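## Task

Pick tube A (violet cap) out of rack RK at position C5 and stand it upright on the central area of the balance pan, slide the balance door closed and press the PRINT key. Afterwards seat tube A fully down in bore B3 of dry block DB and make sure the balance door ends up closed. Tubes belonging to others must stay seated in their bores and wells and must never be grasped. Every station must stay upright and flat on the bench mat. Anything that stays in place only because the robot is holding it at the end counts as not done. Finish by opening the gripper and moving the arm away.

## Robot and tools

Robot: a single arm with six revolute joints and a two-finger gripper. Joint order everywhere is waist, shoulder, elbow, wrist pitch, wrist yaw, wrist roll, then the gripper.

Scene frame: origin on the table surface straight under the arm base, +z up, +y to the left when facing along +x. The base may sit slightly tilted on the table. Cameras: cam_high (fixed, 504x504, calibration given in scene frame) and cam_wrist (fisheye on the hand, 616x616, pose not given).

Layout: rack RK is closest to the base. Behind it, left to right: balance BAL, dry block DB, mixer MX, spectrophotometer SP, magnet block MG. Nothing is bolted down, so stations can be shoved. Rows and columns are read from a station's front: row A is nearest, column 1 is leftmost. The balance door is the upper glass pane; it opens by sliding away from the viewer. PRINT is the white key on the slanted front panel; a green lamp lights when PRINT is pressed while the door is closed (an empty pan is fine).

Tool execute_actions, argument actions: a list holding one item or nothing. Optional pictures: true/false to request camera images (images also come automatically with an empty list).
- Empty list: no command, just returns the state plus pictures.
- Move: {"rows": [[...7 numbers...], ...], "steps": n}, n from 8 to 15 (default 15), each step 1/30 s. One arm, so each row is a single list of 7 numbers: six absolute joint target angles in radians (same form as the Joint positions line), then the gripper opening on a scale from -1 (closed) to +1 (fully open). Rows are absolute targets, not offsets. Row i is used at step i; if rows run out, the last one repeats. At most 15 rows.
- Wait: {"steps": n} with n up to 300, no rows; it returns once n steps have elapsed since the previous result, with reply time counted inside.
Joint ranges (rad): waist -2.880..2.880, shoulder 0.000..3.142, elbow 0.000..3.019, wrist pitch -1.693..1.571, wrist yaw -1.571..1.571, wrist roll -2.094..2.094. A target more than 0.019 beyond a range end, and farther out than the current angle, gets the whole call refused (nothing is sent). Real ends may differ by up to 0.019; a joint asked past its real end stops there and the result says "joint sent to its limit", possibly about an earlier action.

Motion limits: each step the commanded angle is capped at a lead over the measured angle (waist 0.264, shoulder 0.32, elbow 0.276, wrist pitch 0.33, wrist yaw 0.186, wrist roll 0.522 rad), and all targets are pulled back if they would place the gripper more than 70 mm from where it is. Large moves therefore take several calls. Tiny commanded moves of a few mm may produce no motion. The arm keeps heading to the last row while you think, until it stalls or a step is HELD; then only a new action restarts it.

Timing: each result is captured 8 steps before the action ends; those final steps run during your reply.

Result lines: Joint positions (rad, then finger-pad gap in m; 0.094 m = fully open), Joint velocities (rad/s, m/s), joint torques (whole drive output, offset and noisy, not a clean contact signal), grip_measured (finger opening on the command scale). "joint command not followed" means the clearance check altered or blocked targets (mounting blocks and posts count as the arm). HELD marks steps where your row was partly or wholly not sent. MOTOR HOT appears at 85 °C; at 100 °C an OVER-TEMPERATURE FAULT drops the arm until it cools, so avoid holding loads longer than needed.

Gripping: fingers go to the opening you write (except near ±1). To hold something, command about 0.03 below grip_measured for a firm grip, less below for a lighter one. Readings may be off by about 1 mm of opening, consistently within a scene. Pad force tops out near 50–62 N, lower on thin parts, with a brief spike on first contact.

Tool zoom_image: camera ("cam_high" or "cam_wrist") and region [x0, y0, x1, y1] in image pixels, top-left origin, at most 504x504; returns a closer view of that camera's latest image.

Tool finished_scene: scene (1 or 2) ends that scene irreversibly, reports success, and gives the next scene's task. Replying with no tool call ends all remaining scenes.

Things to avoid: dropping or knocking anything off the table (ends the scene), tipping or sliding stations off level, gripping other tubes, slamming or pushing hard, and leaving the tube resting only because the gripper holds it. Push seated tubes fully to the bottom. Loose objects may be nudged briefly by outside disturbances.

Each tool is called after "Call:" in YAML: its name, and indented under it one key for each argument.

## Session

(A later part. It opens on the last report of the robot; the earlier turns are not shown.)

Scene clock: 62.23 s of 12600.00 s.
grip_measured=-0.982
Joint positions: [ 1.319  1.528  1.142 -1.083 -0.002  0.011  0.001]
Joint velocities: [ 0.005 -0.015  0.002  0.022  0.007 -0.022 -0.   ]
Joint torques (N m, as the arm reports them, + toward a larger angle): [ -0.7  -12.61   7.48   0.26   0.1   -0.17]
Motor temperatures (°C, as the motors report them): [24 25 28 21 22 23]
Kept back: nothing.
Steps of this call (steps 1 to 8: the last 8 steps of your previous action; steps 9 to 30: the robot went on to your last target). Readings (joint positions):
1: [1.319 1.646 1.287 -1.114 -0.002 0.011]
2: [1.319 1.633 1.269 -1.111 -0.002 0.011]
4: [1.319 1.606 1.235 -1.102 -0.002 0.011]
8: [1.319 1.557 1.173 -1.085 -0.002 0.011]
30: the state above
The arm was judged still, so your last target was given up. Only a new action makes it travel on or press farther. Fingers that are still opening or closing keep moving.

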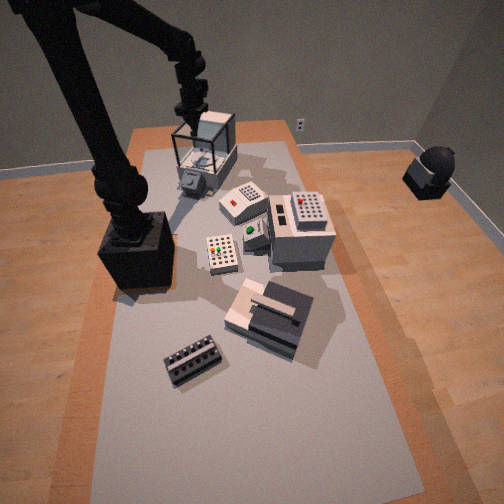

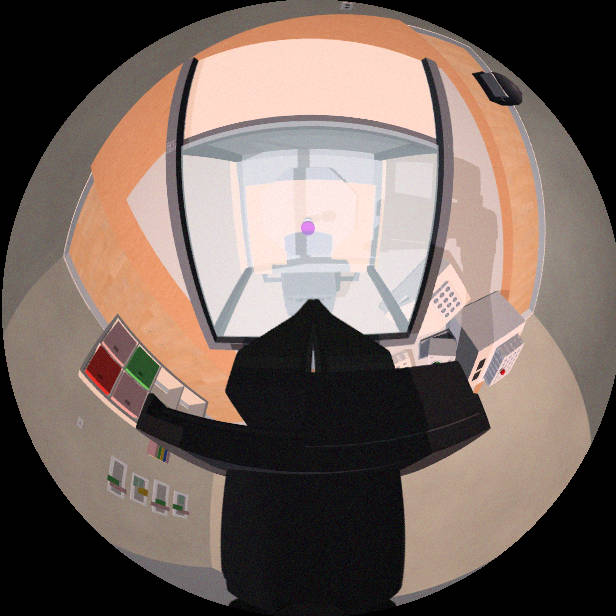

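Call:
execute_actions:
  actions:
    - {"rows":[[1.305,1.51,1.14,-1.1,0,0,-1],[1.305,1.505,1.135,-1.12,0,0,-1],[1.305,1.505,1.135,-1.12,0,0,-1],[1.305,1.505,1.135,-1.12,0,0,-1],[1.305,1.505,1.135,-1.12,0,0,-1],[1.305,1.505,1.17,-1.08,0,0,-1],[1.305,1.505,1.2,-1.08,0,0,-1],[1.305,1.49,1.22,-1.1,0,0,-1],[1.305,1.46,1.22,-1.12,0,0,-1],[1.305,1.42,1.2,-1.14,0,0,-1],[1.305,1.38,1.17,-1.16,0,0,-1],[1.305,1.33,1.13,-1.18,0,0,-1],[1.305,1.28,1.08,-1.18,0,0,-1],[1.305,1.23,1.03,-1.18,0,0,-1],[1.305,1.18,0.98,-1.18,0,0,-1]]}

Call:
execute_actions:
  actions:
    - {"rows":[[1.31,1.14,0.92,-1.15,0,0,-1],[1.32,1.1,0.86,-1.1,0,0,-1],[1.34,1.07,0.8,-1.05,0,0,-1],[1.34,1.05,0.74,-0.97,0,0,-1],[1.34,1.05,0.68,-0.89,0,0,-1],[1.34,1.05,0.62,-0.8,0,0,-1],[1.34,1.06,0.56,-0.7,0,0,-1],[1.34,1.08,0.5,-0.6,0,0,-1],[1.34,1.11,0.45,-0.5,0,0,-1],[1.34,1.15,0.41,-0.4,0,0,-1],[1.34,1.19,0.38,-0.3,0,0,-1],[1.34,1.23,0.35,-0.2,0,0,-1],[1.34,1.27,0.33,-0.1,0,0,-1],[1.34,1.3,0.32,-0.02,0,0,-1],[1.34,1.33,0.315,0.06,0,0,-1]]}

Call:
execute_actions:
  actions:
    - {"steps":40}
  pictures: true

Call:
zoom_image:
  camera: "cam_high"
  region: [130, 100, 250, 220]

Scene clock: 63.83 s of 12600.00 s.
grip_measured=-0.982
Joint positions: [ 1.319  1.524  1.141 -1.092 -0.002  0.011  0.001]
Joint velocities: [-0.015 -0.005  0.027 -0.012  0.037 -0.022  0.001]
Joint torques (N m, as the arm reports them, + toward a larger angle): [ -0.78 -13.32  11.58   0.44   0.11  -0.17]
Motor temperatures (°C, as the motors report them): [24 25 27 21 22 23]
Steps of this call (steps 1 to 41: nothing new was sent; steps 42 to 48: the first 7 steps of this action). Readings (joint positions):
42: [1.319 1.528 1.142 -1.084 -0.002 0.011]
43: [1.319 1.528 1.142 -1.087 -0.002 0.011]
45: [1.319 1.527 1.140 -1.093 -0.002 0.011]
48: the state above

Scene clock: 64.33 s of 12600.00 s.
grip_measured=-0.982
Joint positions: [ 1.324  0.983  0.674 -0.889 -0.002  0.011  0.001]
Joint velocities: [ 0.005 -0.005 -1.663  2.322 -0.037 -0.037  0.   ]
Joint torques (N m, as the arm reports them, + toward a larger angle): [ 1.44  1.23  7.87  0.44  0.1  -0.16]
Motor temperatures (°C, as the motors report them): [24 25 27 21 22 23]
Steps of this call (steps 1 to 8: the last 8 steps of your previous action; steps 9 to 15: the first 7 steps of this action). Readings (joint positions):
9: [1.319 1.258 1.019 -1.149 -0.002 0.011]
10: [1.319 1.189 0.968 -1.142 -0.002 0.011]
12: [1.320 1.064 0.854 -1.085 -0.002 0.011]
15: the state above

Scene clock: 65.67 s of 12600.00 s.
grip_measured=-0.982
Joint positions: [ 1.324  1.338  0.289  0.043 -0.002  0.011  0.001]
Joint velocities: [-0.005 -0.005 -0.012  0.017 -0.007 -0.022  0.001]
Joint torques (N m, as the arm reports them, + toward a larger angle): [ 1.57 -6.15  6.25  1.38  0.1  -0.17]
Motor temperatures (°C, as the motors report them): [24 25 27 21 22 23]
Kept back: nothing.
Steps of this call (steps 1 to 8: the last 8 steps of your previous action; steps 9 to 30: the robot went on to your last target; steps 31 to 40: nothing new was sent). Readings (joint positions):
1: [1.324 0.991 0.617 -0.808 -0.002 0.011]
2: [1.324 1.012 0.560 -0.722 -0.002 0.011]
4: [1.324 1.088 0.451 -0.522 -0.002 0.011]
8: [1.324 1.293 0.307 -0.141 -0.002 0.011]
40: the state above
The arm was judged still, so your last target was given up. Only a new action makes it travel on or press farther. Fingers that are still opening or closing keep moving.

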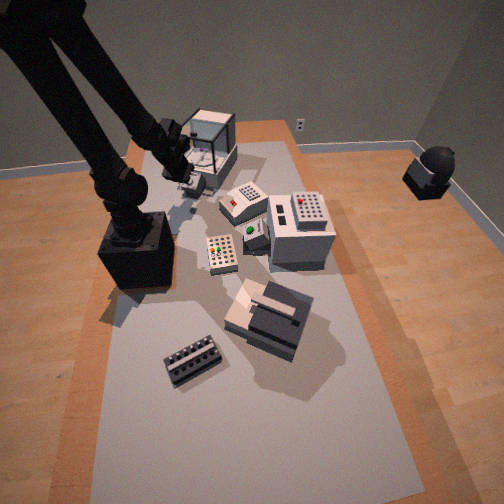

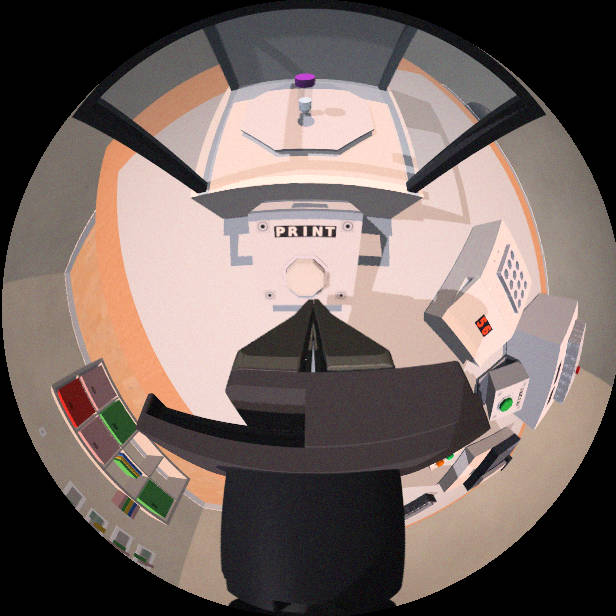

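Region (130, 100, 250, 220) of cam_high's 504x504 image, scaled by 4.200, with more detail than that image has.

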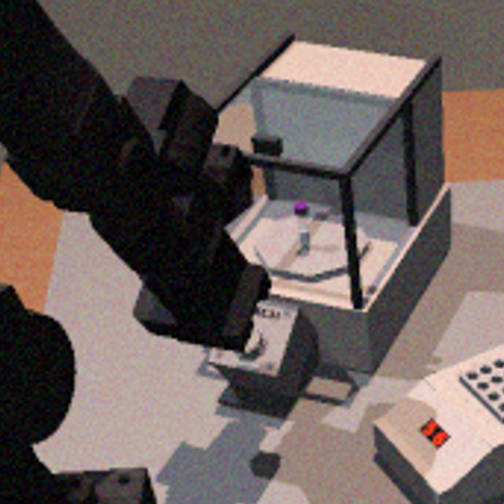

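Call:
execute_actions:
  actions:
    - {"rows":[[1.36,1.35,0.315,0.09,0,0,-1],[1.36,1.37,0.315,0.12,0,0,-1],[1.36,1.39,0.315,0.15,0,0,-1],[1.36,1.41,0.315,0.18,0,0,-1],[1.36,1.43,0.315,0.21,0,0,-1]]}

Call:
execute_actions:
  actions:
    - {"steps":25}
  pictures: true

Call:
zoom_image:
  camera: "cam_high"
  region: [130, 100, 250, 220]

Scene clock: 66.30 s of 12600.00 s.
grip_measured=-0.982
Joint positions: [ 1.346  1.414  0.291  0.176 -0.001  0.011  0.001]
Joint velocities: [-0.015  0.396  0.007  0.276 -0.037  0.066 -0.001]
Joint torques (N m, as the arm reports them, + toward a larger angle): [ 1.43 -6.3   5.6   1.3   0.07 -0.18]
Motor temperatures (°C, as the motors report them): [24 25 27 21 22 23]
Steps of this call (steps 1 to 12: nothing new was sent; steps 13 to 19: the first 7 steps of this action). Readings (joint positions):
13: [1.325 1.339 0.289 0.048 -0.001 0.011]
14: [1.330 1.342 0.289 0.061 -0.001 0.011]
16: [1.341 1.363 0.289 0.111 -0.001 0.011]
19: the state above

Scene clock: 67.13 s of 12600.00 s.
grip_measured=-0.982
Joint positions: [ 1.346  1.431  0.291  0.188 -0.001  0.011  0.001]
Joint velocities: [-0.005 -0.015 -0.002  0.012 -0.007  0.007 -0.001]
Joint torques (N m, as the arm reports them, + toward a larger angle): [ 1.42 -6.15  5.55  1.66  0.08 -0.16]
Motor temperatures (°C, as the motors report them): [24 25 27 21 22 23]
Kept back: nothing.
Steps of this call (steps 1 to 8: the last 8 steps of your previous action; steps 9 to 25: the robot went on to your last target). Readings (joint positions):
1: [1.346 1.425 0.291 0.183 -0.001 0.011]
2: [1.346 1.430 0.291 0.186 -0.001 0.011]
4: [1.346 1.431 0.291 0.187 -0.001 0.011]
8: [1.346 1.431 0.291 0.188 -0.001 0.011]
25: the state above

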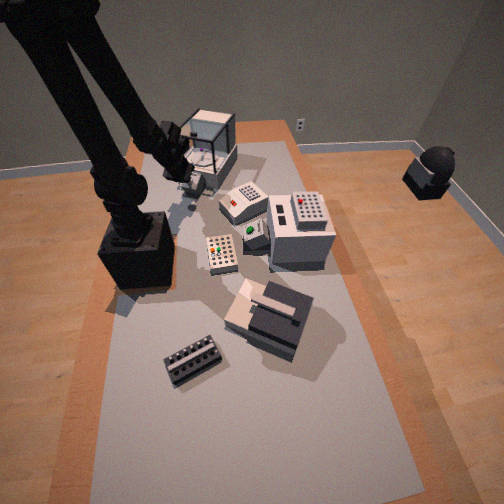

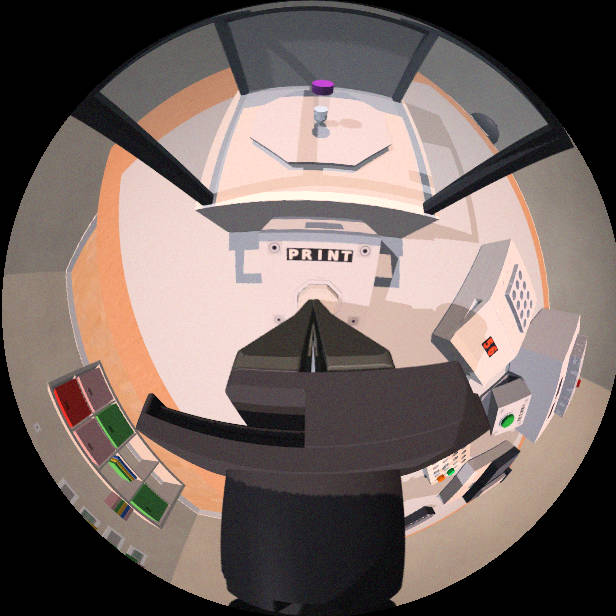

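Region (130, 100, 250, 220) of cam_high's 504x504 image, scaled by 4.200, with more detail than that image has.

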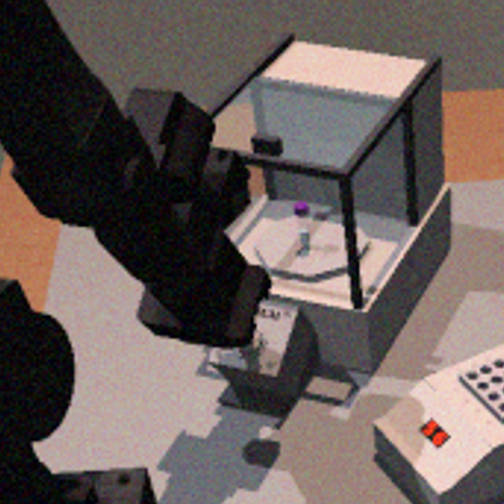

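Call:
execute_actions:
  actions:
    - {"rows":[[1.36,1.44,0.315,0.215,0,0,-1],[1.36,1.45,0.315,0.22,0,0,-1],[1.36,1.46,0.315,0.225,0,0,-1],[1.36,1.47,0.315,0.23,0,0,-1],[1.36,1.48,0.315,0.235,0,0,-1],[1.36,1.49,0.315,0.24,0,0,-1],[1.36,1.5,0.315,0.245,0,0,-1],[1.36,1.51,0.315,0.25,0,0,-1]]}

Call:
execute_actions:
  actions:
    - {"steps":25}
  pictures: true

Call:
zoom_image:
  camera: "cam_high"
  region: [130, 100, 250, 220]

Scene clock: 67.93 s of 12600.00 s.
grip_measured=-0.982
Joint positions: [ 1.346  1.461  0.291  0.222 -0.001  0.011  0.001]
Joint velocities: [-0.015  0.22   0.002  0.237 -0.037 -0.022  0.001]
Joint torques (N m, as the arm reports them, + toward a larger angle): [ 1.44 -4.22  5.37  1.08  0.06 -0.17]
Motor temperatures (°C, as the motors report them): [24 25 27 21 22 23]
Steps of this call (steps 1 to 15: the robot went on to your last target; steps 16 to 17: nothing new was sent; steps 18 to 24: the first 7 steps of this action). Readings (joint positions):
18: [1.346 1.431 0.291 0.188 -0.001 0.011]
19: [1.346 1.432 0.291 0.190 -0.001 0.011]
21: [1.346 1.439 0.291 0.199 -0.001 0.011]
24: the state above

Scene clock: 68.77 s of 12600.00 s.
grip_measured=-0.983
Joint positions: [ 1.346  1.466  0.29   0.232 -0.001  0.011  0.001]
Joint velocities: [-0.005  0.005 -0.007 -0.007  0.037  0.022  0.   ]
Joint torques (N m, as the arm reports them, + toward a larger angle): [ 1.44 -2.64  5.36  1.51  0.07 -0.17]
Motor temperatures (°C, as the motors report them): [24 25 27 21 22 23]
Kept back: nothing.
Steps of this call (steps 1 to 8: the last 8 steps of your previous action; steps 9 to 15: the robot went on to your last target; steps 16 to 25: nothing new was sent). Readings (joint positions):
1: [1.346 1.466 0.291 0.230 -0.001 0.011]
2: [1.346 1.466 0.290 0.232 -0.001 0.011]
4: [1.346 1.466 0.290 0.232 -0.001 0.011]
8: [1.346 1.466 0.290 0.232 -0.001 0.011]
25: the state above
The arm was judged still, so your last target was given up. Only a new action makes it travel on or press farther. Fingers that are still opening or closing keep moving.

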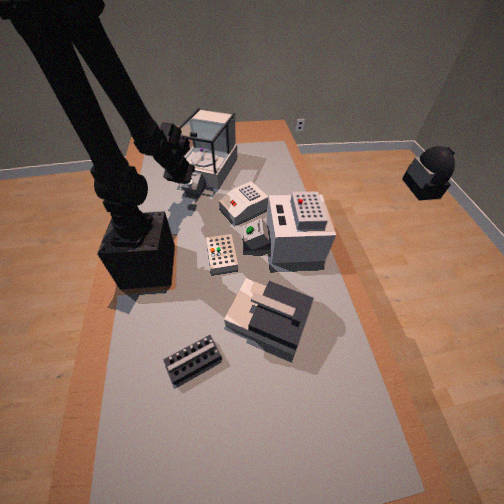

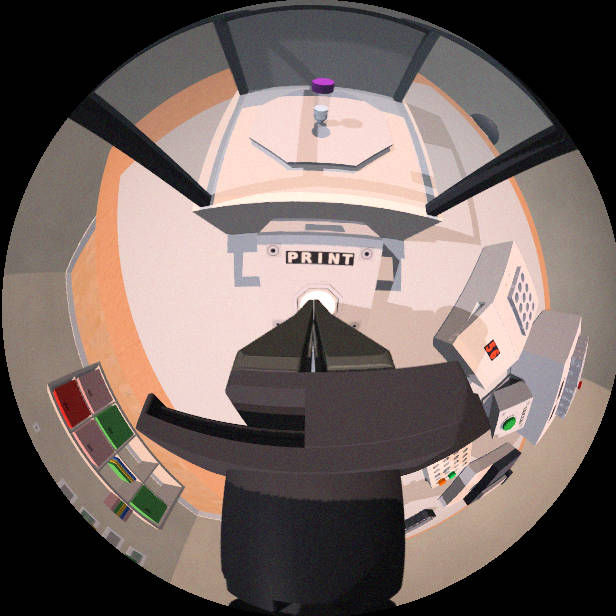

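Region (130, 100, 250, 220) of cam_high's 504x504 image, scaled by 4.200, with more detail than that image has.

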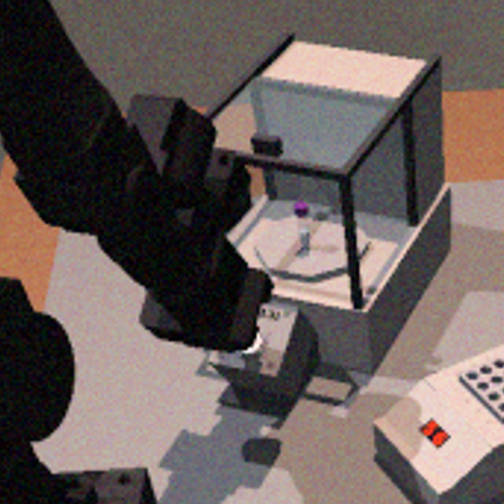

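Key lit. Retrace to the door front.

Call:
execute_actions:
  actions:
    - {"rows":[[1.34,1.43,0.32,0.2,0,0,-1],[1.34,1.39,0.32,0.14,0,0,-1],[1.33,1.35,0.32,0.07,0,0,-1],[1.32,1.31,0.32,0,0,0,-1],[1.31,1.27,0.33,-0.08,0,0,-1],[1.305,1.23,0.35,-0.17,0,0,-1],[1.305,1.19,0.38,-0.27,0,0,-1],[1.305,1.15,0.42,-0.37,0,0,-1],[1.305,1.11,0.46,-0.48,0,0,-1],[1.305,1.08,0.51,-0.6,0,0,-1],[1.305,1.06,0.56,-0.7,0,0,-1],[1.305,1.05,0.61,-0.8,0,0,-1],[1.305,1.05,0.66,-0.9,0,0,-1],[1.305,1.05,0.71,-1.0,0,0,-1],[1.305,1.06,0.76,-1.1,0,0,-1]]}

Call:
execute_actions:
  actions:
    - {"rows":[[1.305,1.08,0.81,-1.17,0,0,-1],[1.305,1.1,0.86,-1.22,0,0,-1],[1.305,1.13,0.91,-1.26,0,0,-1],[1.305,1.16,0.95,-1.28,0,0,-1],[1.305,1.19,0.99,-1.29,0,0,-1],[1.305,1.22,1.03,-1.3,0,0,-1],[1.305,1.25,1.06,-1.3,0,0,-1],[1.305,1.28,1.09,-1.3,0,0,-1],[1.305,1.31,1.12,-1.3,0,0,-1],[1.305,1.34,1.14,-1.3,0,0,-1],[1.305,1.37,1.155,-1.29,0,0,-1],[1.305,1.4,1.165,-1.27,0,0,-1],[1.305,1.42,1.165,-1.25,0,0,-1],[1.305,1.44,1.165,-1.23,0,0,-1],[1.305,1.46,1.165,-1.21,0,0,-1]]}

Call:
execute_actions:
  actions:
    - {"steps":40}
  pictures: true

Call:
zoom_image:
  camera: "cam_high"
  region: [150, 80, 260, 190]

Scene clock: 69.77 s of 12600.00 s.
grip_measured=-0.983
Joint positions: [ 1.331  1.279  0.311 -0.095 -0.001  0.011  0.001]
Joint velocities: [-0.2   -1.275  0.271 -2.596 -0.007 -0.007 -0.001]
Joint torques (N m, as the arm reports them, + toward a larger angle): [-0.42 -6.06  8.78  1.23  0.07 -0.17]
Motor temperatures (°C, as the motors report them): [24 25 27 21 22 23]
Steps of this call (steps 1 to 23: nothing new was sent; steps 24 to 30: the first 7 steps of this action). Readings (joint positions):
24: [1.346 1.459 0.290 0.227 -0.001 0.011]
25: [1.346 1.447 0.291 0.206 -0.001 0.011]
27: [1.346 1.397 0.297 0.120 -0.001 0.011]
30: the state above

Scene clock: 70.27 s of 12600.00 s.
grip_measured=-0.983
Joint positions: [ 1.318  1.168  0.969 -1.269 -0.001  0.011  0.001]
Joint velocities: [-0.015  0.904  1.189 -0.364  0.037  0.022 -0.001]
Joint torques (N m, as the arm reports them, + toward a larger angle): [-0.53 -4.92  9.31 -0.04  0.07 -0.17]
Motor temperatures (°C, as the motors report them): [24 25 27 21 22 23]
Steps of this call (steps 1 to 8: the last 8 steps of your previous action; steps 9 to 15: the first 7 steps of this action). Readings (joint positions):
9: [1.318 1.058 0.660 -0.973 -0.001 0.011]
10: [1.318 1.064 0.718 -1.062 -0.001 0.011]
12: [1.318 1.091 0.829 -1.188 -0.001 0.011]
15: the state above

Scene clock: 71.60 s of 12600.00 s.
grip_measured=-0.983
Joint positions: [ 1.318  1.478  1.133 -1.219 -0.001  0.011  0.001]
Joint velocities: [-0.005  0.005  0.007 -0.012  0.022 -0.037 -0.   ]
Joint torques (N m, as the arm reports them, + toward a larger angle): [ -0.66 -12.45   9.59   0.18   0.07  -0.17]
Motor temperatures (°C, as the motors report them): [24 25 27 21 22 23]
Kept back: nothing.
Steps of this call (steps 1 to 8: the last 8 steps of your previous action; steps 9 to 40: the robot went on to your last target). Readings (joint positions):
1: [1.318 1.199 1.007 -1.277 -0.001 0.011]
2: [1.318 1.232 1.041 -1.281 -0.001 0.011]
4: [1.318 1.299 1.095 -1.284 -0.001 0.011]
8: [1.318 1.417 1.133 -1.246 -0.001 0.011]
40: the state above

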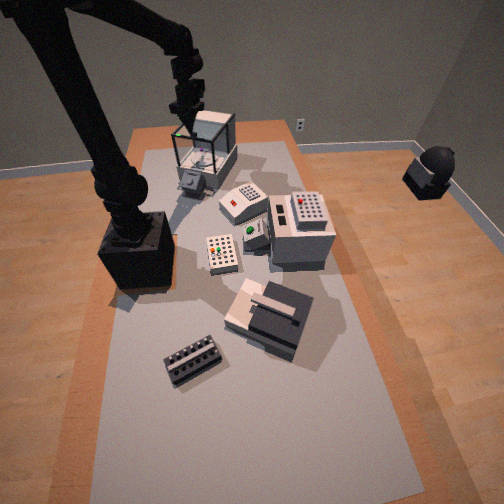

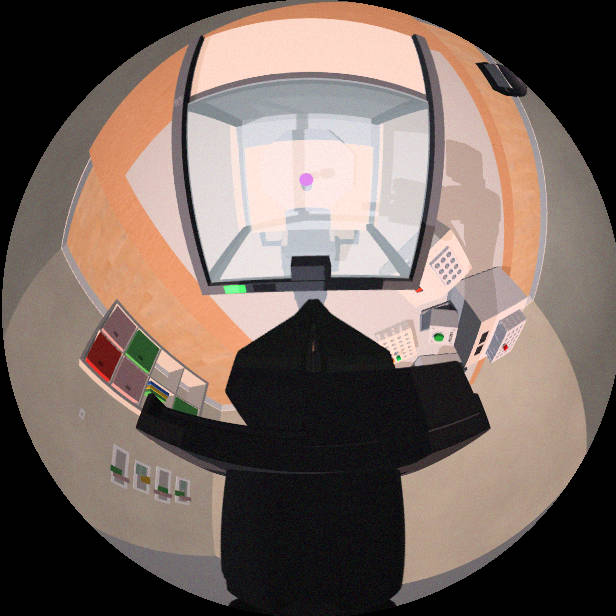

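Region (150, 80, 260, 190) of cam_high's 504x504 image, scaled by 4.582, with more detail than that image has.

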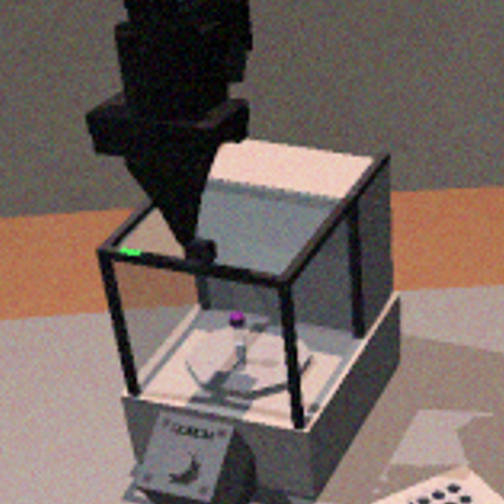

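Call:
execute_actions:
  actions:
    - {"rows":[[1.305,1.49,1.165,-1.2,0,0,-1],[1.305,1.5,1.165,-1.19,0,0,-1],[1.305,1.515,1.165,-1.17,0,0,-1]],"steps":15}

Call:
execute_actions:
  actions:
    - {"rows":[[1.305,1.525,1.175,-1.17,0,0,-1],[1.305,1.534,1.185,-1.17,0,0,-1],[1.305,1.544,1.195,-1.17,0,0,-1],[1.305,1.554,1.205,-1.17,0,0,-1],[1.305,1.563,1.215,-1.17,0,0,-1],[1.305,1.573,1.225,-1.17,0,0,-1],[1.305,1.583,1.235,-1.175,0,0,-1],[1.305,1.592,1.245,-1.175,0,0,-1],[1.305,1.602,1.255,-1.175,0,0,-1],[1.305,1.612,1.265,-1.175,0,0,-1],[1.305,1.621,1.275,-1.18,0,0,-1],[1.305,1.631,1.285,-1.18,0,0,-1],[1.305,1.641,1.295,-1.18,0,0,-1],[1.305,1.65,1.305,-1.18,0,0,-1],[1.305,1.66,1.316,-1.18,0,0,-1]]}

Call:
execute_actions:
  actions:
    - {"rows":[[1.305,1.67,1.329,-1.18,0,0,-1],[1.305,1.68,1.343,-1.19,0,0,-1],[1.305,1.69,1.356,-1.19,0,0,-1],[1.305,1.7,1.369,-1.19,0,0,-1],[1.305,1.71,1.383,-1.2,0,0,-1],[1.305,1.72,1.396,-1.2,0,0,-1],[1.305,1.73,1.409,-1.2,0,0,-1],[1.305,1.74,1.423,-1.21,0,0,-1],[1.305,1.75,1.436,-1.21,0,0,-1],[1.305,1.76,1.449,-1.21,0,0,-1],[1.305,1.77,1.463,-1.22,0,0,-1],[1.305,1.78,1.476,-1.22,0,0,-1],[1.305,1.79,1.489,-1.22,0,0,-1],[1.305,1.8,1.503,-1.23,0,0,-1],[1.305,1.81,1.516,-1.23,0,0,-1]]}

Call:
execute_actions:
  actions:
    - {"steps":20}
  pictures: true

Scene clock: 73.67 s of 12600.00 s.
grip_measured=-0.983
Joint positions: [ 1.318  1.502  1.136 -1.185 -0.001  0.011  0.001]
Joint velocities: [-0.005 -0.005  0.085  0.032  0.007  0.007  0.   ]
Joint torques (N m, as the arm reports them, + toward a larger angle): [ -0.61 -10.38   9.     0.45   0.07  -0.17]
Motor temperatures (°C, as the motors report them): [24 25 27 21 22 23]
Steps of this call (steps 1 to 15: the robot went on to your last target; steps 16 to 55: nothing new was sent; steps 56 to 62: the first 7 steps of this action). Readings (joint positions):
56: [1.318 1.478 1.133 -1.218 -0.001 0.011]
57: [1.318 1.480 1.133 -1.214 -0.001 0.011]
59: [1.318 1.487 1.133 -1.197 -0.001 0.011]
62: the state above

Scene clock: 74.17 s of 12600.00 s.
grip_measured=-0.983
Joint positions: [ 1.318  1.538  1.18  -1.181 -0.001  0.011  0.001]
Joint velocities: [ 0.005  0.298  0.354  0.002  0.007 -0.051 -0.001]
Joint torques (N m, as the arm reports them, + toward a larger angle): [-0.56 -9.86  9.83  0.1   0.07 -0.17]
Motor temperatures (°C, as the motors report them): [24 25 27 21 22 23]
Steps of this call (steps 1 to 8: the last 8 steps of your previous action; steps 9 to 15: the first 7 steps of this action). Readings (joint positions):
9: [1.318 1.503 1.138 -1.181 -0.001 0.011]
10: [1.318 1.503 1.139 -1.181 -0.001 0.011]
12: [1.318 1.511 1.148 -1.181 -0.001 0.011]
15: the state above

Scene clock: 74.67 s of 12600.00 s.
grip_measured=-0.983
Joint positions: [ 1.318  1.693  1.347 -1.194 -0.001  0.011  0.001]
Joint velocities: [-0.005  0.298  0.403 -0.022  0.007  0.051  0.   ]
Joint torques (N m, as the arm reports them, + toward a larger angle): [ -0.7  -12.92  10.2   -0.3    0.07  -0.16]
Motor temperatures (°C, as the motors report them): [24 25 28 21 22 23]
Steps of this call (steps 1 to 8: the last 8 steps of your previous action; steps 9 to 15: the first 7 steps of this action). Readings (joint positions):
9: [1.318 1.635 1.271 -1.187 -0.001 0.011]
10: [1.318 1.644 1.282 -1.187 -0.001 0.011]
12: [1.318 1.663 1.306 -1.191 -0.001 0.011]
15: the state above

Scene clock: 75.33 s of 12600.00 s.
grip_measured=-0.983
Joint positions: [ 1.318  1.787  1.484 -1.221 -0.001  0.011  0.001]
Joint velocities: [-0.015 -0.015 -0.017 -0.002  0.007  0.022 -0.001]
Joint torques (N m, as the arm reports them, + toward a larger angle): [ -0.78 -13.91   9.8   -0.36   0.07  -0.16]
Motor temperatures (°C, as the motors report them): [24 25 28 21 22 23]
Kept back: nothing.
Steps of this call (steps 1 to 8: the last 8 steps of your previous action; steps 9 to 20: the robot went on to your last target). Readings (joint positions):
1: [1.318 1.702 1.361 -1.196 -0.001 0.011]
2: [1.318 1.712 1.375 -1.199 -0.001 0.011]
4: [1.318 1.731 1.402 -1.204 -0.001 0.011]
8: [1.318 1.769 1.457 -1.219 -0.001 0.011]
20: the state above

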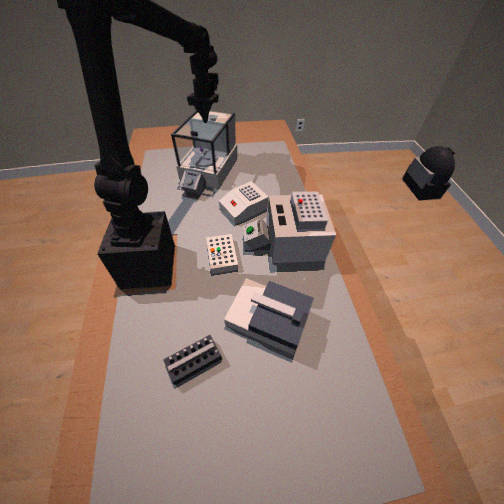

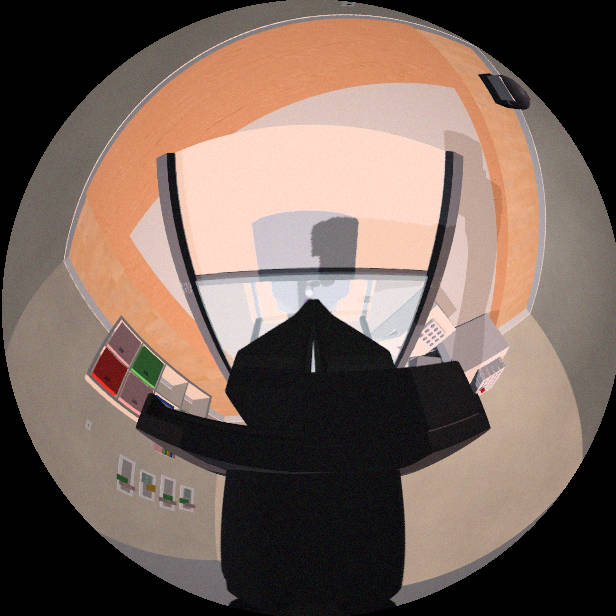

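Call:
execute_actions:
  actions:
    - {"rows":[[1.305,1.77,1.5,-1.22,0,0,-0.5],[1.305,1.75,1.49,-1.2,0,0,-0.5],[1.305,1.73,1.48,-1.19,0,0,-0.5],[1.305,1.7,1.46,-1.17,0,0,-0.5],[1.305,1.67,1.44,-1.15,0,0,-0.5],[1.305,1.64,1.41,-1.13,0,0,-0.5],[1.305,1.61,1.38,-1.11,0,0,-0.5],[1.305,1.58,1.35,-1.09,0,0,-0.5],[1.305,1.55,1.32,-1.07,0,0,-0.5],[1.305,1.53,1.29,-1.05,0,0,-0.5],[1.305,1.52,1.26,-1.04,0,0,-0.5]],"steps":15}

Call:
execute_actions:
  actions:
    - {"steps":25}
  pictures: true

Scene clock: 75.93 s of 12600.00 s.
grip_measured=-0.503
Joint positions: [ 1.318  1.717  1.416 -1.151 -0.     0.011  0.023]
Joint velocities: [-0.015 -0.806 -0.74   0.554 -0.037 -0.037  0.001]
Joint torques (N m, as the arm reports them, + toward a larger angle): [ -0.53 -19.9    8.23   0.04   0.05  -0.17]
Motor temperatures (°C, as the motors report them): [24 25 28 21 22 23]
Steps of this call (steps 1 to 11: the robot went on to your last target; steps 12 to 18: the first 7 steps of this action). Readings (joint positions):
12: [1.318 1.786 1.484 -1.221 -0.000 0.011]
13: [1.318 1.784 1.484 -1.220 -0.000 0.011]
15: [1.318 1.773 1.474 -1.204 -0.000 0.011]
18: the state above

Scene clock: 76.77 s of 12600.00 s.
grip_measured=-0.502
Joint positions: [ 1.318  1.519  1.251 -1.054 -0.     0.011  0.023]
Joint velocities: [-0.015 -0.015 -0.007 -0.007  0.095  0.022  0.001]
Joint torques (N m, as the arm reports them, + toward a larger angle): [ -0.62 -12.43   8.55   0.82   0.05  -0.17]
Motor temperatures (°C, as the motors report them): [24 25 28 21 22 23]
Kept back: nothing.
Steps of this call (steps 1 to 8: the last 8 steps of your previous action; steps 9 to 25: the robot went on to your last target). Readings (joint positions):
1: [1.318 1.688 1.388 -1.133 -0.000 0.011]
2: [1.318 1.654 1.358 -1.116 -0.000 0.011]
4: [1.318 1.584 1.300 -1.082 -0.000 0.011]
8: [1.318 1.503 1.257 -1.066 -0.000 0.011]
25: the state above

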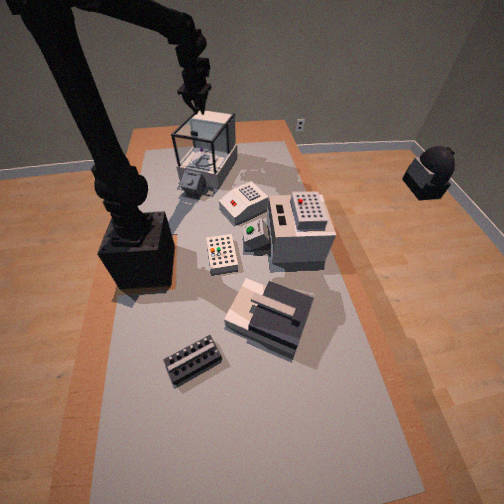

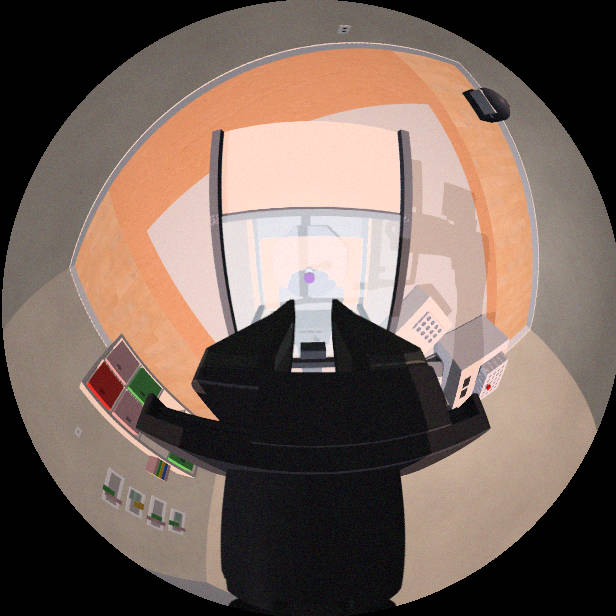

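Missed the handle. Retry lower.

Call:
execute_actions:
  actions:
    - {"rows":[[1.305,1.5,1.24,-1.08,0,0,-1],[1.305,1.49,1.22,-1.12,0,0,-1],[1.305,1.47,1.2,-1.16,0,0,-1],[1.305,1.46,1.18,-1.2,0,0,-1],[1.305,1.46,1.16,-1.22,0,0,-1],[1.305,1.46,1.14,-1.22,0,0,-1],[1.305,1.46,1.125,-1.22,0,0,-1]],"steps":15}

Call:
execute_actions:
  actions:
    - {"rows":[[1.305,1.48,1.125,-1.21,0,0,-1],[1.305,1.49,1.125,-1.2,0,0,-1],[1.305,1.5,1.13,-1.19,0,0,-1],[1.305,1.51,1.135,-1.18,0,0,-1],[1.305,1.525,1.14,-1.17,0,0,-1]],"steps":15}

Call:
execute_actions:
  actions:
    - {"steps":20}
  pictures: true

Scene clock: 77.33 s of 12600.00 s.
grip_measured=-0.982
Joint positions: [ 1.318  1.477  1.153 -1.19  -0.     0.011  0.001]
Joint velocities: [ 0.005 -0.22  -0.672 -0.427 -0.037 -0.022 -0.001]
Joint torques (N m, as the arm reports them, + toward a larger angle): [ -0.67 -11.1    8.46   0.03   0.06  -0.16]
Motor temperatures (°C, as the motors report them): [24 25 28 21 22 23]
Steps of this call (steps 1 to 10: the robot went on to your last target; steps 11 to 17: the first 7 steps of this action). Readings (joint positions):
11: [1.318 1.519 1.250 -1.056 -0.000 0.011]
12: [1.318 1.517 1.246 -1.066 -0.000 0.011]
14: [1.318 1.506 1.221 -1.114 -0.000 0.011]
17: the state above

Scene clock: 77.83 s of 12600.00 s.
grip_measured=-0.983
Joint positions: [ 1.318  1.503  1.105 -1.191 -0.     0.011  0.001]
Joint velocities: [-0.015  0.122  0.188 -0.339 -0.022 -0.037  0.001]
Joint torques (N m, as the arm reports them, + toward a larger angle): [-0.53 -9.97  8.84  1.41  0.08 -0.17]
Motor temperatures (°C, as the motors report them): [24 25 28 21 22 23]
Steps of this call (steps 1 to 8: the last 8 steps of your previous action; steps 9 to 15: the first 7 steps of this action). Readings (joint positions):
9: [1.318 1.472 1.103 -1.217 -0.000 0.011]
10: [1.318 1.472 1.103 -1.215 -0.000 0.011]
12: [1.318 1.479 1.103 -1.207 -0.000 0.011]
15: the state above

Scene clock: 78.50 s of 12600.00 s.
grip_measured=-0.983
Joint positions: [ 1.318  1.504  1.11  -1.189 -0.     0.011  0.001]
Joint velocities: [ 0.005 -0.015  0.002 -0.002  0.022 -0.007 -0.   ]
Joint torques (N m, as the arm reports them, + toward a larger angle): [-0.66 -9.59  9.29  0.47  0.06 -0.17]
Motor temperatures (°C, as the motors report them): [24 25 28 21 22 23]
Kept back: nothing.
Steps of this call (steps 1 to 8: the last 8 steps of your previous action; steps 9 to 15: the robot went on to your last target; steps 16 to 20: nothing new was sent). Readings (joint positions):
1: [1.318 1.503 1.109 -1.192 -0.000 0.011]
2: [1.318 1.504 1.110 -1.189 -0.000 0.011]
4: [1.318 1.504 1.110 -1.189 -0.000 0.011]
8: [1.318 1.504 1.110 -1.189 -0.000 0.011]
20: the state above
The arm was judged still, so your last target was given up. Only a new action makes it travel on or press farther. Fingers that are still opening or closing keep moving.

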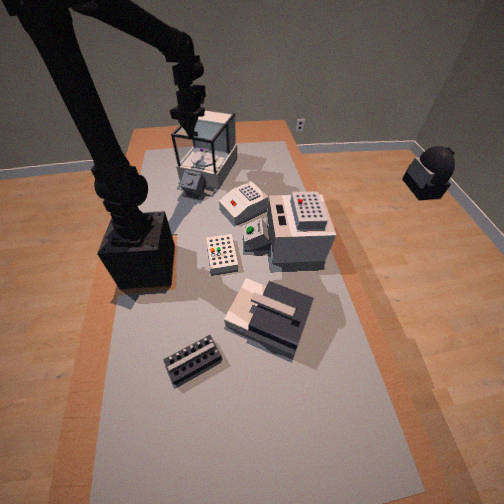

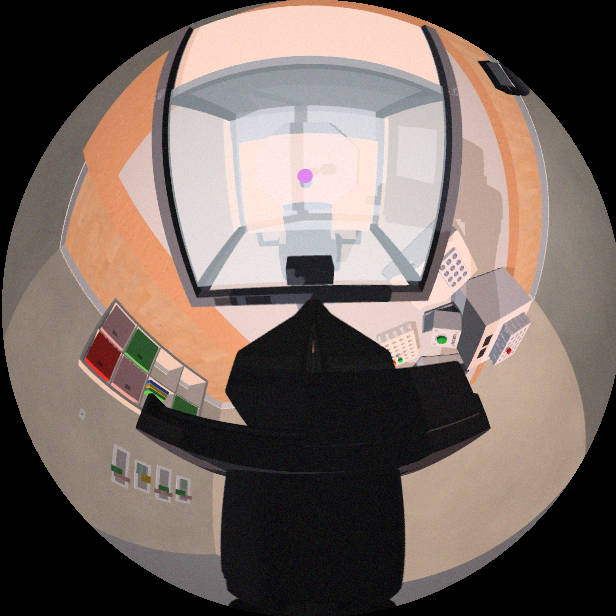

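Call:
execute_actions:
  actions:
    - {"rows":[[1.305,1.51,1.155,-1.17,0,0,-1],[1.305,1.51,1.16,-1.17,0,0,-1],[1.305,1.515,1.165,-1.17,0,0,-1],[1.305,1.525,1.165,-1.17,0,0,-1],[1.305,1.53,1.165,-1.17,0,0,-1]],"steps":15}

Call:
execute_actions:
  actions:
    - {"rows":[[1.305,1.54,1.175,-1.17,0,0,-1],[1.305,1.549,1.185,-1.17,0,0,-1],[1.305,1.559,1.195,-1.17,0,0,-1],[1.305,1.569,1.205,-1.17,0,0,-1],[1.305,1.578,1.215,-1.17,0,0,-1],[1.305,1.588,1.225,-1.17,0,0,-1],[1.305,1.598,1.235,-1.175,0,0,-1],[1.305,1.607,1.245,-1.175,0,0,-1],[1.305,1.617,1.255,-1.175,0,0,-1],[1.305,1.627,1.265,-1.175,0,0,-1],[1.305,1.636,1.275,-1.18,0,0,-1],[1.305,1.646,1.285,-1.18,0,0,-1],[1.305,1.656,1.295,-1.18,0,0,-1],[1.305,1.665,1.305,-1.18,0,0,-1],[1.305,1.675,1.316,-1.18,0,0,-1]]}

Call:
execute_actions:
  actions:
    - {"steps":20}
  pictures: true

Scene clock: 79.30 s of 12600.00 s.
grip_measured=-0.983
Joint positions: [ 1.318  1.511  1.119 -1.186 -0.     0.011  0.001]
Joint velocities: [ 0.005  0.034  0.022  0.012 -0.007 -0.037 -0.   ]
Joint torques (N m, as the arm reports them, + toward a larger angle): [ -0.65 -10.    10.17   0.44   0.06  -0.16]
Motor temperatures (°C, as the motors report them): [24 25 28 21 22 23]
Steps of this call (steps 1 to 17: nothing new was sent; steps 18 to 24: the first 7 steps of this action). Readings (joint positions):
18: [1.318 1.504 1.111 -1.189 -0.000 0.011]
19: [1.318 1.504 1.112 -1.189 -0.000 0.011]
21: [1.318 1.506 1.114 -1.186 -0.000 0.011]
24: the state above

Scene clock: 79.80 s of 12600.00 s.
grip_measured=-0.983
Joint positions: [ 1.318  1.557  1.17  -1.186 -0.     0.011  0.001]
Joint velocities: [-0.005  0.327  0.271 -0.012 -0.007 -0.125 -0.   ]
Joint torques (N m, as the arm reports them, + toward a larger angle): [-0.72 -9.99 10.67  0.33  0.06 -0.17]
Motor temperatures (°C, as the motors report them): [24 25 28 21 22 23]
Steps of this call (steps 1 to 8: the last 8 steps of your previous action; steps 9 to 15: the first 7 steps of this action). Readings (joint positions):
9: [1.318 1.514 1.123 -1.186 -0.000 0.011]
10: [1.318 1.516 1.125 -1.186 -0.000 0.011]
12: [1.318 1.529 1.140 -1.186 -0.000 0.011]
15: the state above

Scene clock: 80.47 s of 12600.00 s.
grip_measured=-0.983
Joint positions: [ 1.318  1.676  1.268 -1.188 -0.     0.011  0.001]
Joint velocities: [-0.005 -0.005  0.007  0.002 -0.037 -0.022  0.002]
Joint torques (N m, as the arm reports them, + toward a larger angle): [ -0.68 -13.74  10.62   0.1    0.06  -0.17]
Motor temperatures (°C, as the motors report them): [24 25 28 21 22 23]
Kept back: nothing.
Steps of this call (steps 1 to 8: the last 8 steps of your previous action; steps 9 to 20: the robot went on to your last target). Readings (joint positions):
1: [1.318 1.569 1.180 -1.186 -0.000 0.011]
2: [1.318 1.581 1.190 -1.186 -0.000 0.011]
4: [1.318 1.601 1.215 -1.188 -0.000 0.011]
8: [1.318 1.639 1.255 -1.188 -0.000 0.011]
20: the state above

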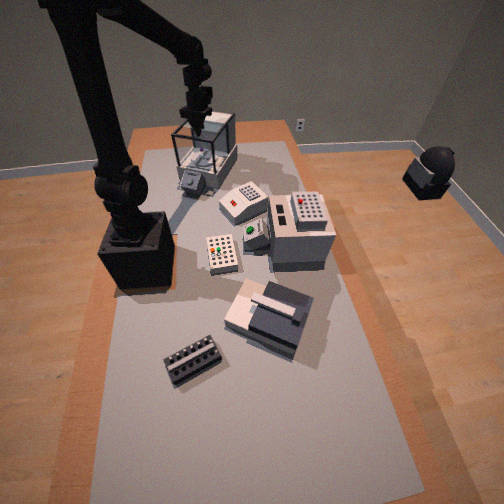

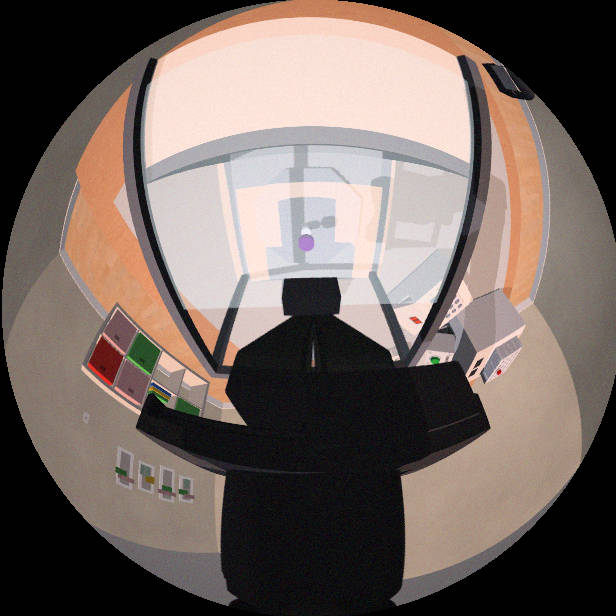

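Call:
execute_actions:
  actions:
    - {"rows":[[1.305,1.684,1.329,-1.18,0,0,-1],[1.305,1.693,1.343,-1.19,0,0,-1],[1.305,1.702,1.356,-1.19,0,0,-1],[1.305,1.711,1.369,-1.19,0,0,-1],[1.305,1.72,1.383,-1.2,0,0,-1],[1.305,1.73,1.396,-1.2,0,0,-1],[1.305,1.74,1.409,-1.2,0,0,-1],[1.305,1.75,1.423,-1.21,0,0,-1],[1.305,1.76,1.436,-1.21,0,0,-1],[1.305,1.77,1.449,-1.21,0,0,-1],[1.305,1.78,1.463,-1.22,0,0,-1],[1.305,1.79,1.476,-1.22,0,0,-1],[1.305,1.8,1.489,-1.22,0,0,-1],[1.305,1.81,1.503,-1.23,0,0,-1],[1.305,1.82,1.516,-1.23,0,0,-1]]}

Call:
execute_actions:
  actions:
    - {"steps":22}

Call:
execute_actions:
  actions:
    - {"rows":[[1.305,1.79,1.5,-1.22,0,0,-0.5],[1.305,1.76,1.49,-1.2,0,0,-0.5],[1.305,1.73,1.48,-1.19,0,0,-0.5],[1.305,1.7,1.46,-1.17,0,0,-0.5],[1.305,1.67,1.44,-1.15,0,0,-0.5],[1.305,1.64,1.41,-1.13,0,0,-0.5],[1.305,1.61,1.38,-1.11,0,0,-0.5],[1.305,1.58,1.35,-1.09,0,0,-0.5],[1.305,1.55,1.32,-1.07,0,0,-0.5],[1.305,1.53,1.29,-1.05,0,0,-0.5],[1.305,1.52,1.26,-1.04,0,0,-0.5]],"steps":15}

Call:
execute_actions:
  actions:
    - {"steps":22}
  pictures: true

Scene clock: 81.47 s of 12600.00 s.
grip_measured=-0.983
Joint positions: [ 1.318  1.712  1.326 -1.199 -0.     0.011  0.001]
Joint velocities: [-0.005  0.278  0.462 -0.027 -0.007  0.007  0.   ]
Joint torques (N m, as the arm reports them, + toward a larger angle): [ -0.75 -13.54  11.26  -0.05   0.06  -0.16]
Motor temperatures (°C, as the motors report them): [24 25 28 21 22 23]
Steps of this call (steps 1 to 15: the robot went on to your last target; steps 16 to 23: nothing new was sent; steps 24 to 30: the first 7 steps of this action). Readings (joint positions):
24: [1.318 1.676 1.269 -1.188 -0.000 0.011]
25: [1.318 1.677 1.271 -1.188 -0.000 0.011]
27: [1.318 1.685 1.285 -1.192 -0.000 0.011]
30: the state above

Scene clock: 82.20 s of 12600.00 s.
grip_measured=-0.983
Joint positions: [ 1.318  1.807  1.454 -1.241 -0.     0.011  0.001]
Joint velocities: [-0.015  0.005 -0.002 -0.002 -0.095  0.007  0.001]
Joint torques (N m, as the arm reports them, + toward a larger angle): [ -0.79 -14.6   11.76   0.22   0.06  -0.16]
Motor temperatures (°C, as the motors report them): [24 25 28 21 22 23]
Kept back: nothing.
Steps of this call (steps 1 to 8: the last 8 steps of your previous action; steps 9 to 22: the robot went on to your last target). Readings (joint positions):
1: [1.318 1.722 1.342 -1.201 -0.000 0.011]
2: [1.318 1.733 1.358 -1.204 -0.000 0.011]
4: [1.318 1.754 1.387 -1.209 -0.000 0.011]
8: [1.318 1.792 1.441 -1.222 -0.000 0.011]
22: the state above

Scene clock: 82.43 s of 12600.00 s.
grip_measured=-0.503
Joint positions: [ 1.318  1.726  1.408 -1.159 -0.     0.011  0.023]
Joint velocities: [-0.015 -0.923 -0.564  0.735  0.051  0.007 -0.001]
Joint torques (N m, as the arm reports them, + toward a larger angle): [ -0.56 -20.07   7.9   -0.12   0.06  -0.16]
Motor temperatures (°C, as the motors report them): [24 25 28 21 22 23]
Steps of this call (steps 1 to 7: the first 7 steps of this action). Readings (joint positions):
1: [1.318 1.807 1.454 -1.241 -0.000 0.011]
2: [1.318 1.805 1.454 -1.240 -0.000 0.011]
4: [1.318 1.792 1.450 -1.227 -0.000 0.011]
7: the state above

Scene clock: 83.17 s of 12600.00 s.
grip_measured=-0.502
Joint positions: [ 1.318  1.523  1.249 -1.054 -0.     0.011  0.023]
Joint velocities: [-0.015 -0.005 -0.022 -0.017 -0.007 -0.007 -0.   ]
Joint torques (N m, as the arm reports them, + toward a larger angle): [ -0.67 -12.63   8.62   0.7    0.06  -0.16]
Motor temperatures (°C, as the motors report them): [24 25 28 21 22 23]
Kept back: nothing.
Steps of this call (steps 1 to 8: the last 8 steps of your previous action; steps 9 to 22: the robot went on to your last target). Readings (joint positions):
1: [1.318 1.693 1.386 -1.137 -0.000 0.011]
2: [1.318 1.654 1.360 -1.116 -0.000 0.011]
4: [1.318 1.576 1.307 -1.080 -0.000 0.011]
8: [1.318 1.490 1.264 -1.064 -0.000 0.011]
22: the state above

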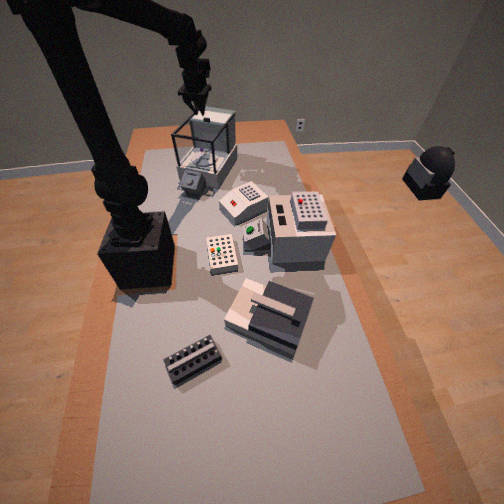

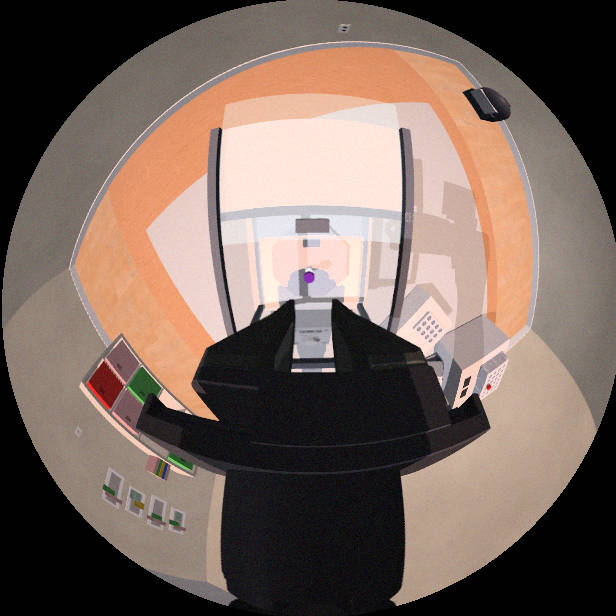

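Descend, reversing the lift-out path.

Call:
execute_actions:
  actions:
    - {"rows":[[1.305,1.53,1.24,-1.03,0,0,-0.5],[1.305,1.535,1.225,-1.01,0,0,-0.5],[1.305,1.54,1.21,-0.99,0,0,-0.5],[1.305,1.545,1.195,-0.97,0,0,-0.5],[1.305,1.55,1.18,-0.95,0,0,-0.5],[1.305,1.555,1.165,-0.93,0,0,-0.5],[1.305,1.56,1.15,-0.91,0,0,-0.5],[1.305,1.565,1.135,-0.89,0,0,-0.5],[1.305,1.57,1.12,-0.87,0,0,-0.5],[1.305,1.58,1.105,-0.85,0,0,-0.5],[1.305,1.59,1.09,-0.825,0,0,-0.5],[1.305,1.6,1.075,-0.8,0,0,-0.5],[1.305,1.61,1.065,-0.775,0,0,-0.5],[1.305,1.62,1.055,-0.75,0,0,-0.5],[1.305,1.63,1.05,-0.73,0,0,-0.5]]}

Call:
execute_actions:
  actions:
    - {"steps":28}
  pictures: true

Scene clock: 83.90 s of 12600.00 s.
grip_measured=-0.502
Joint positions: [ 1.318  1.532  1.177 -0.959 -0.     0.011  0.023]
Joint velocities: [-0.015  0.142 -0.452  0.525  0.007 -0.066 -0.   ]
Joint torques (N m, as the arm reports them, + toward a larger angle): [ -0.61 -10.93   7.72   0.5    0.05  -0.16]
Motor temperatures (°C, as the motors report them): [24 25 28 21 22 23]
Steps of this call (steps 1 to 15: the robot went on to your last target; steps 16 to 22: the first 7 steps of this action). Readings (joint positions):
16: [1.318 1.523 1.248 -1.051 -0.000 0.011]
17: [1.318 1.523 1.243 -1.043 -0.000 0.011]
19: [1.318 1.523 1.223 -1.013 -0.000 0.011]
22: the state above

Scene clock: 84.83 s of 12600.00 s.
grip_measured=-0.502
Joint positions: [ 1.318  1.646  1.035 -0.743 -0.     0.011  0.023]
Joint velocities: [-0.005  0.005 -0.032  0.007  0.051 -0.095  0.001]
Joint torques (N m, as the arm reports them, + toward a larger angle): [ -0.69 -14.08   7.62   0.7    0.06  -0.17]
Motor temperatures (°C, as the motors report them): [24 25 28 21 22 23]
Kept back: nothing.
Steps of this call (steps 1 to 8: the last 8 steps of your previous action; steps 9 to 28: the robot went on to your last target). Readings (joint positions):
1: [1.318 1.538 1.161 -0.940 -0.000 0.011]
2: [1.318 1.545 1.144 -0.921 -0.000 0.011]
4: [1.318 1.563 1.111 -0.881 -0.000 0.011]
8: [1.318 1.608 1.055 -0.790 -0.000 0.011]
28: the state above

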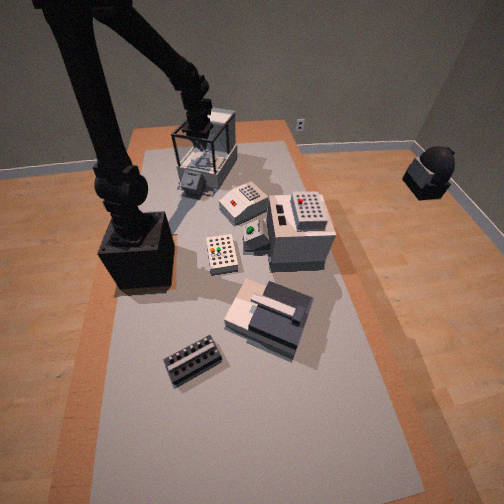

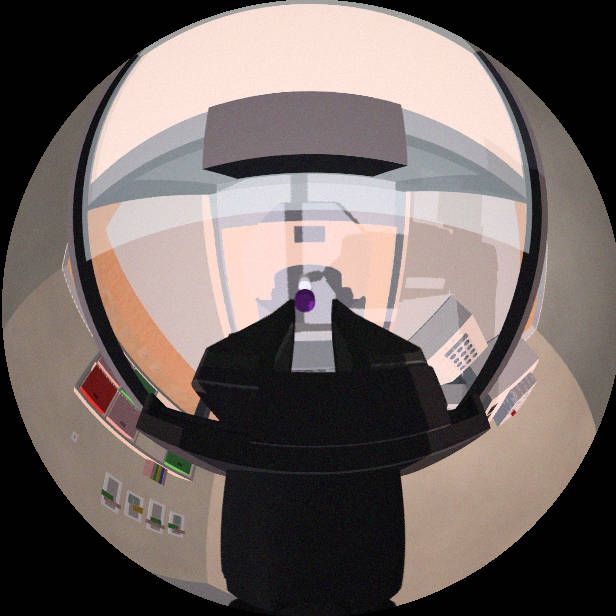

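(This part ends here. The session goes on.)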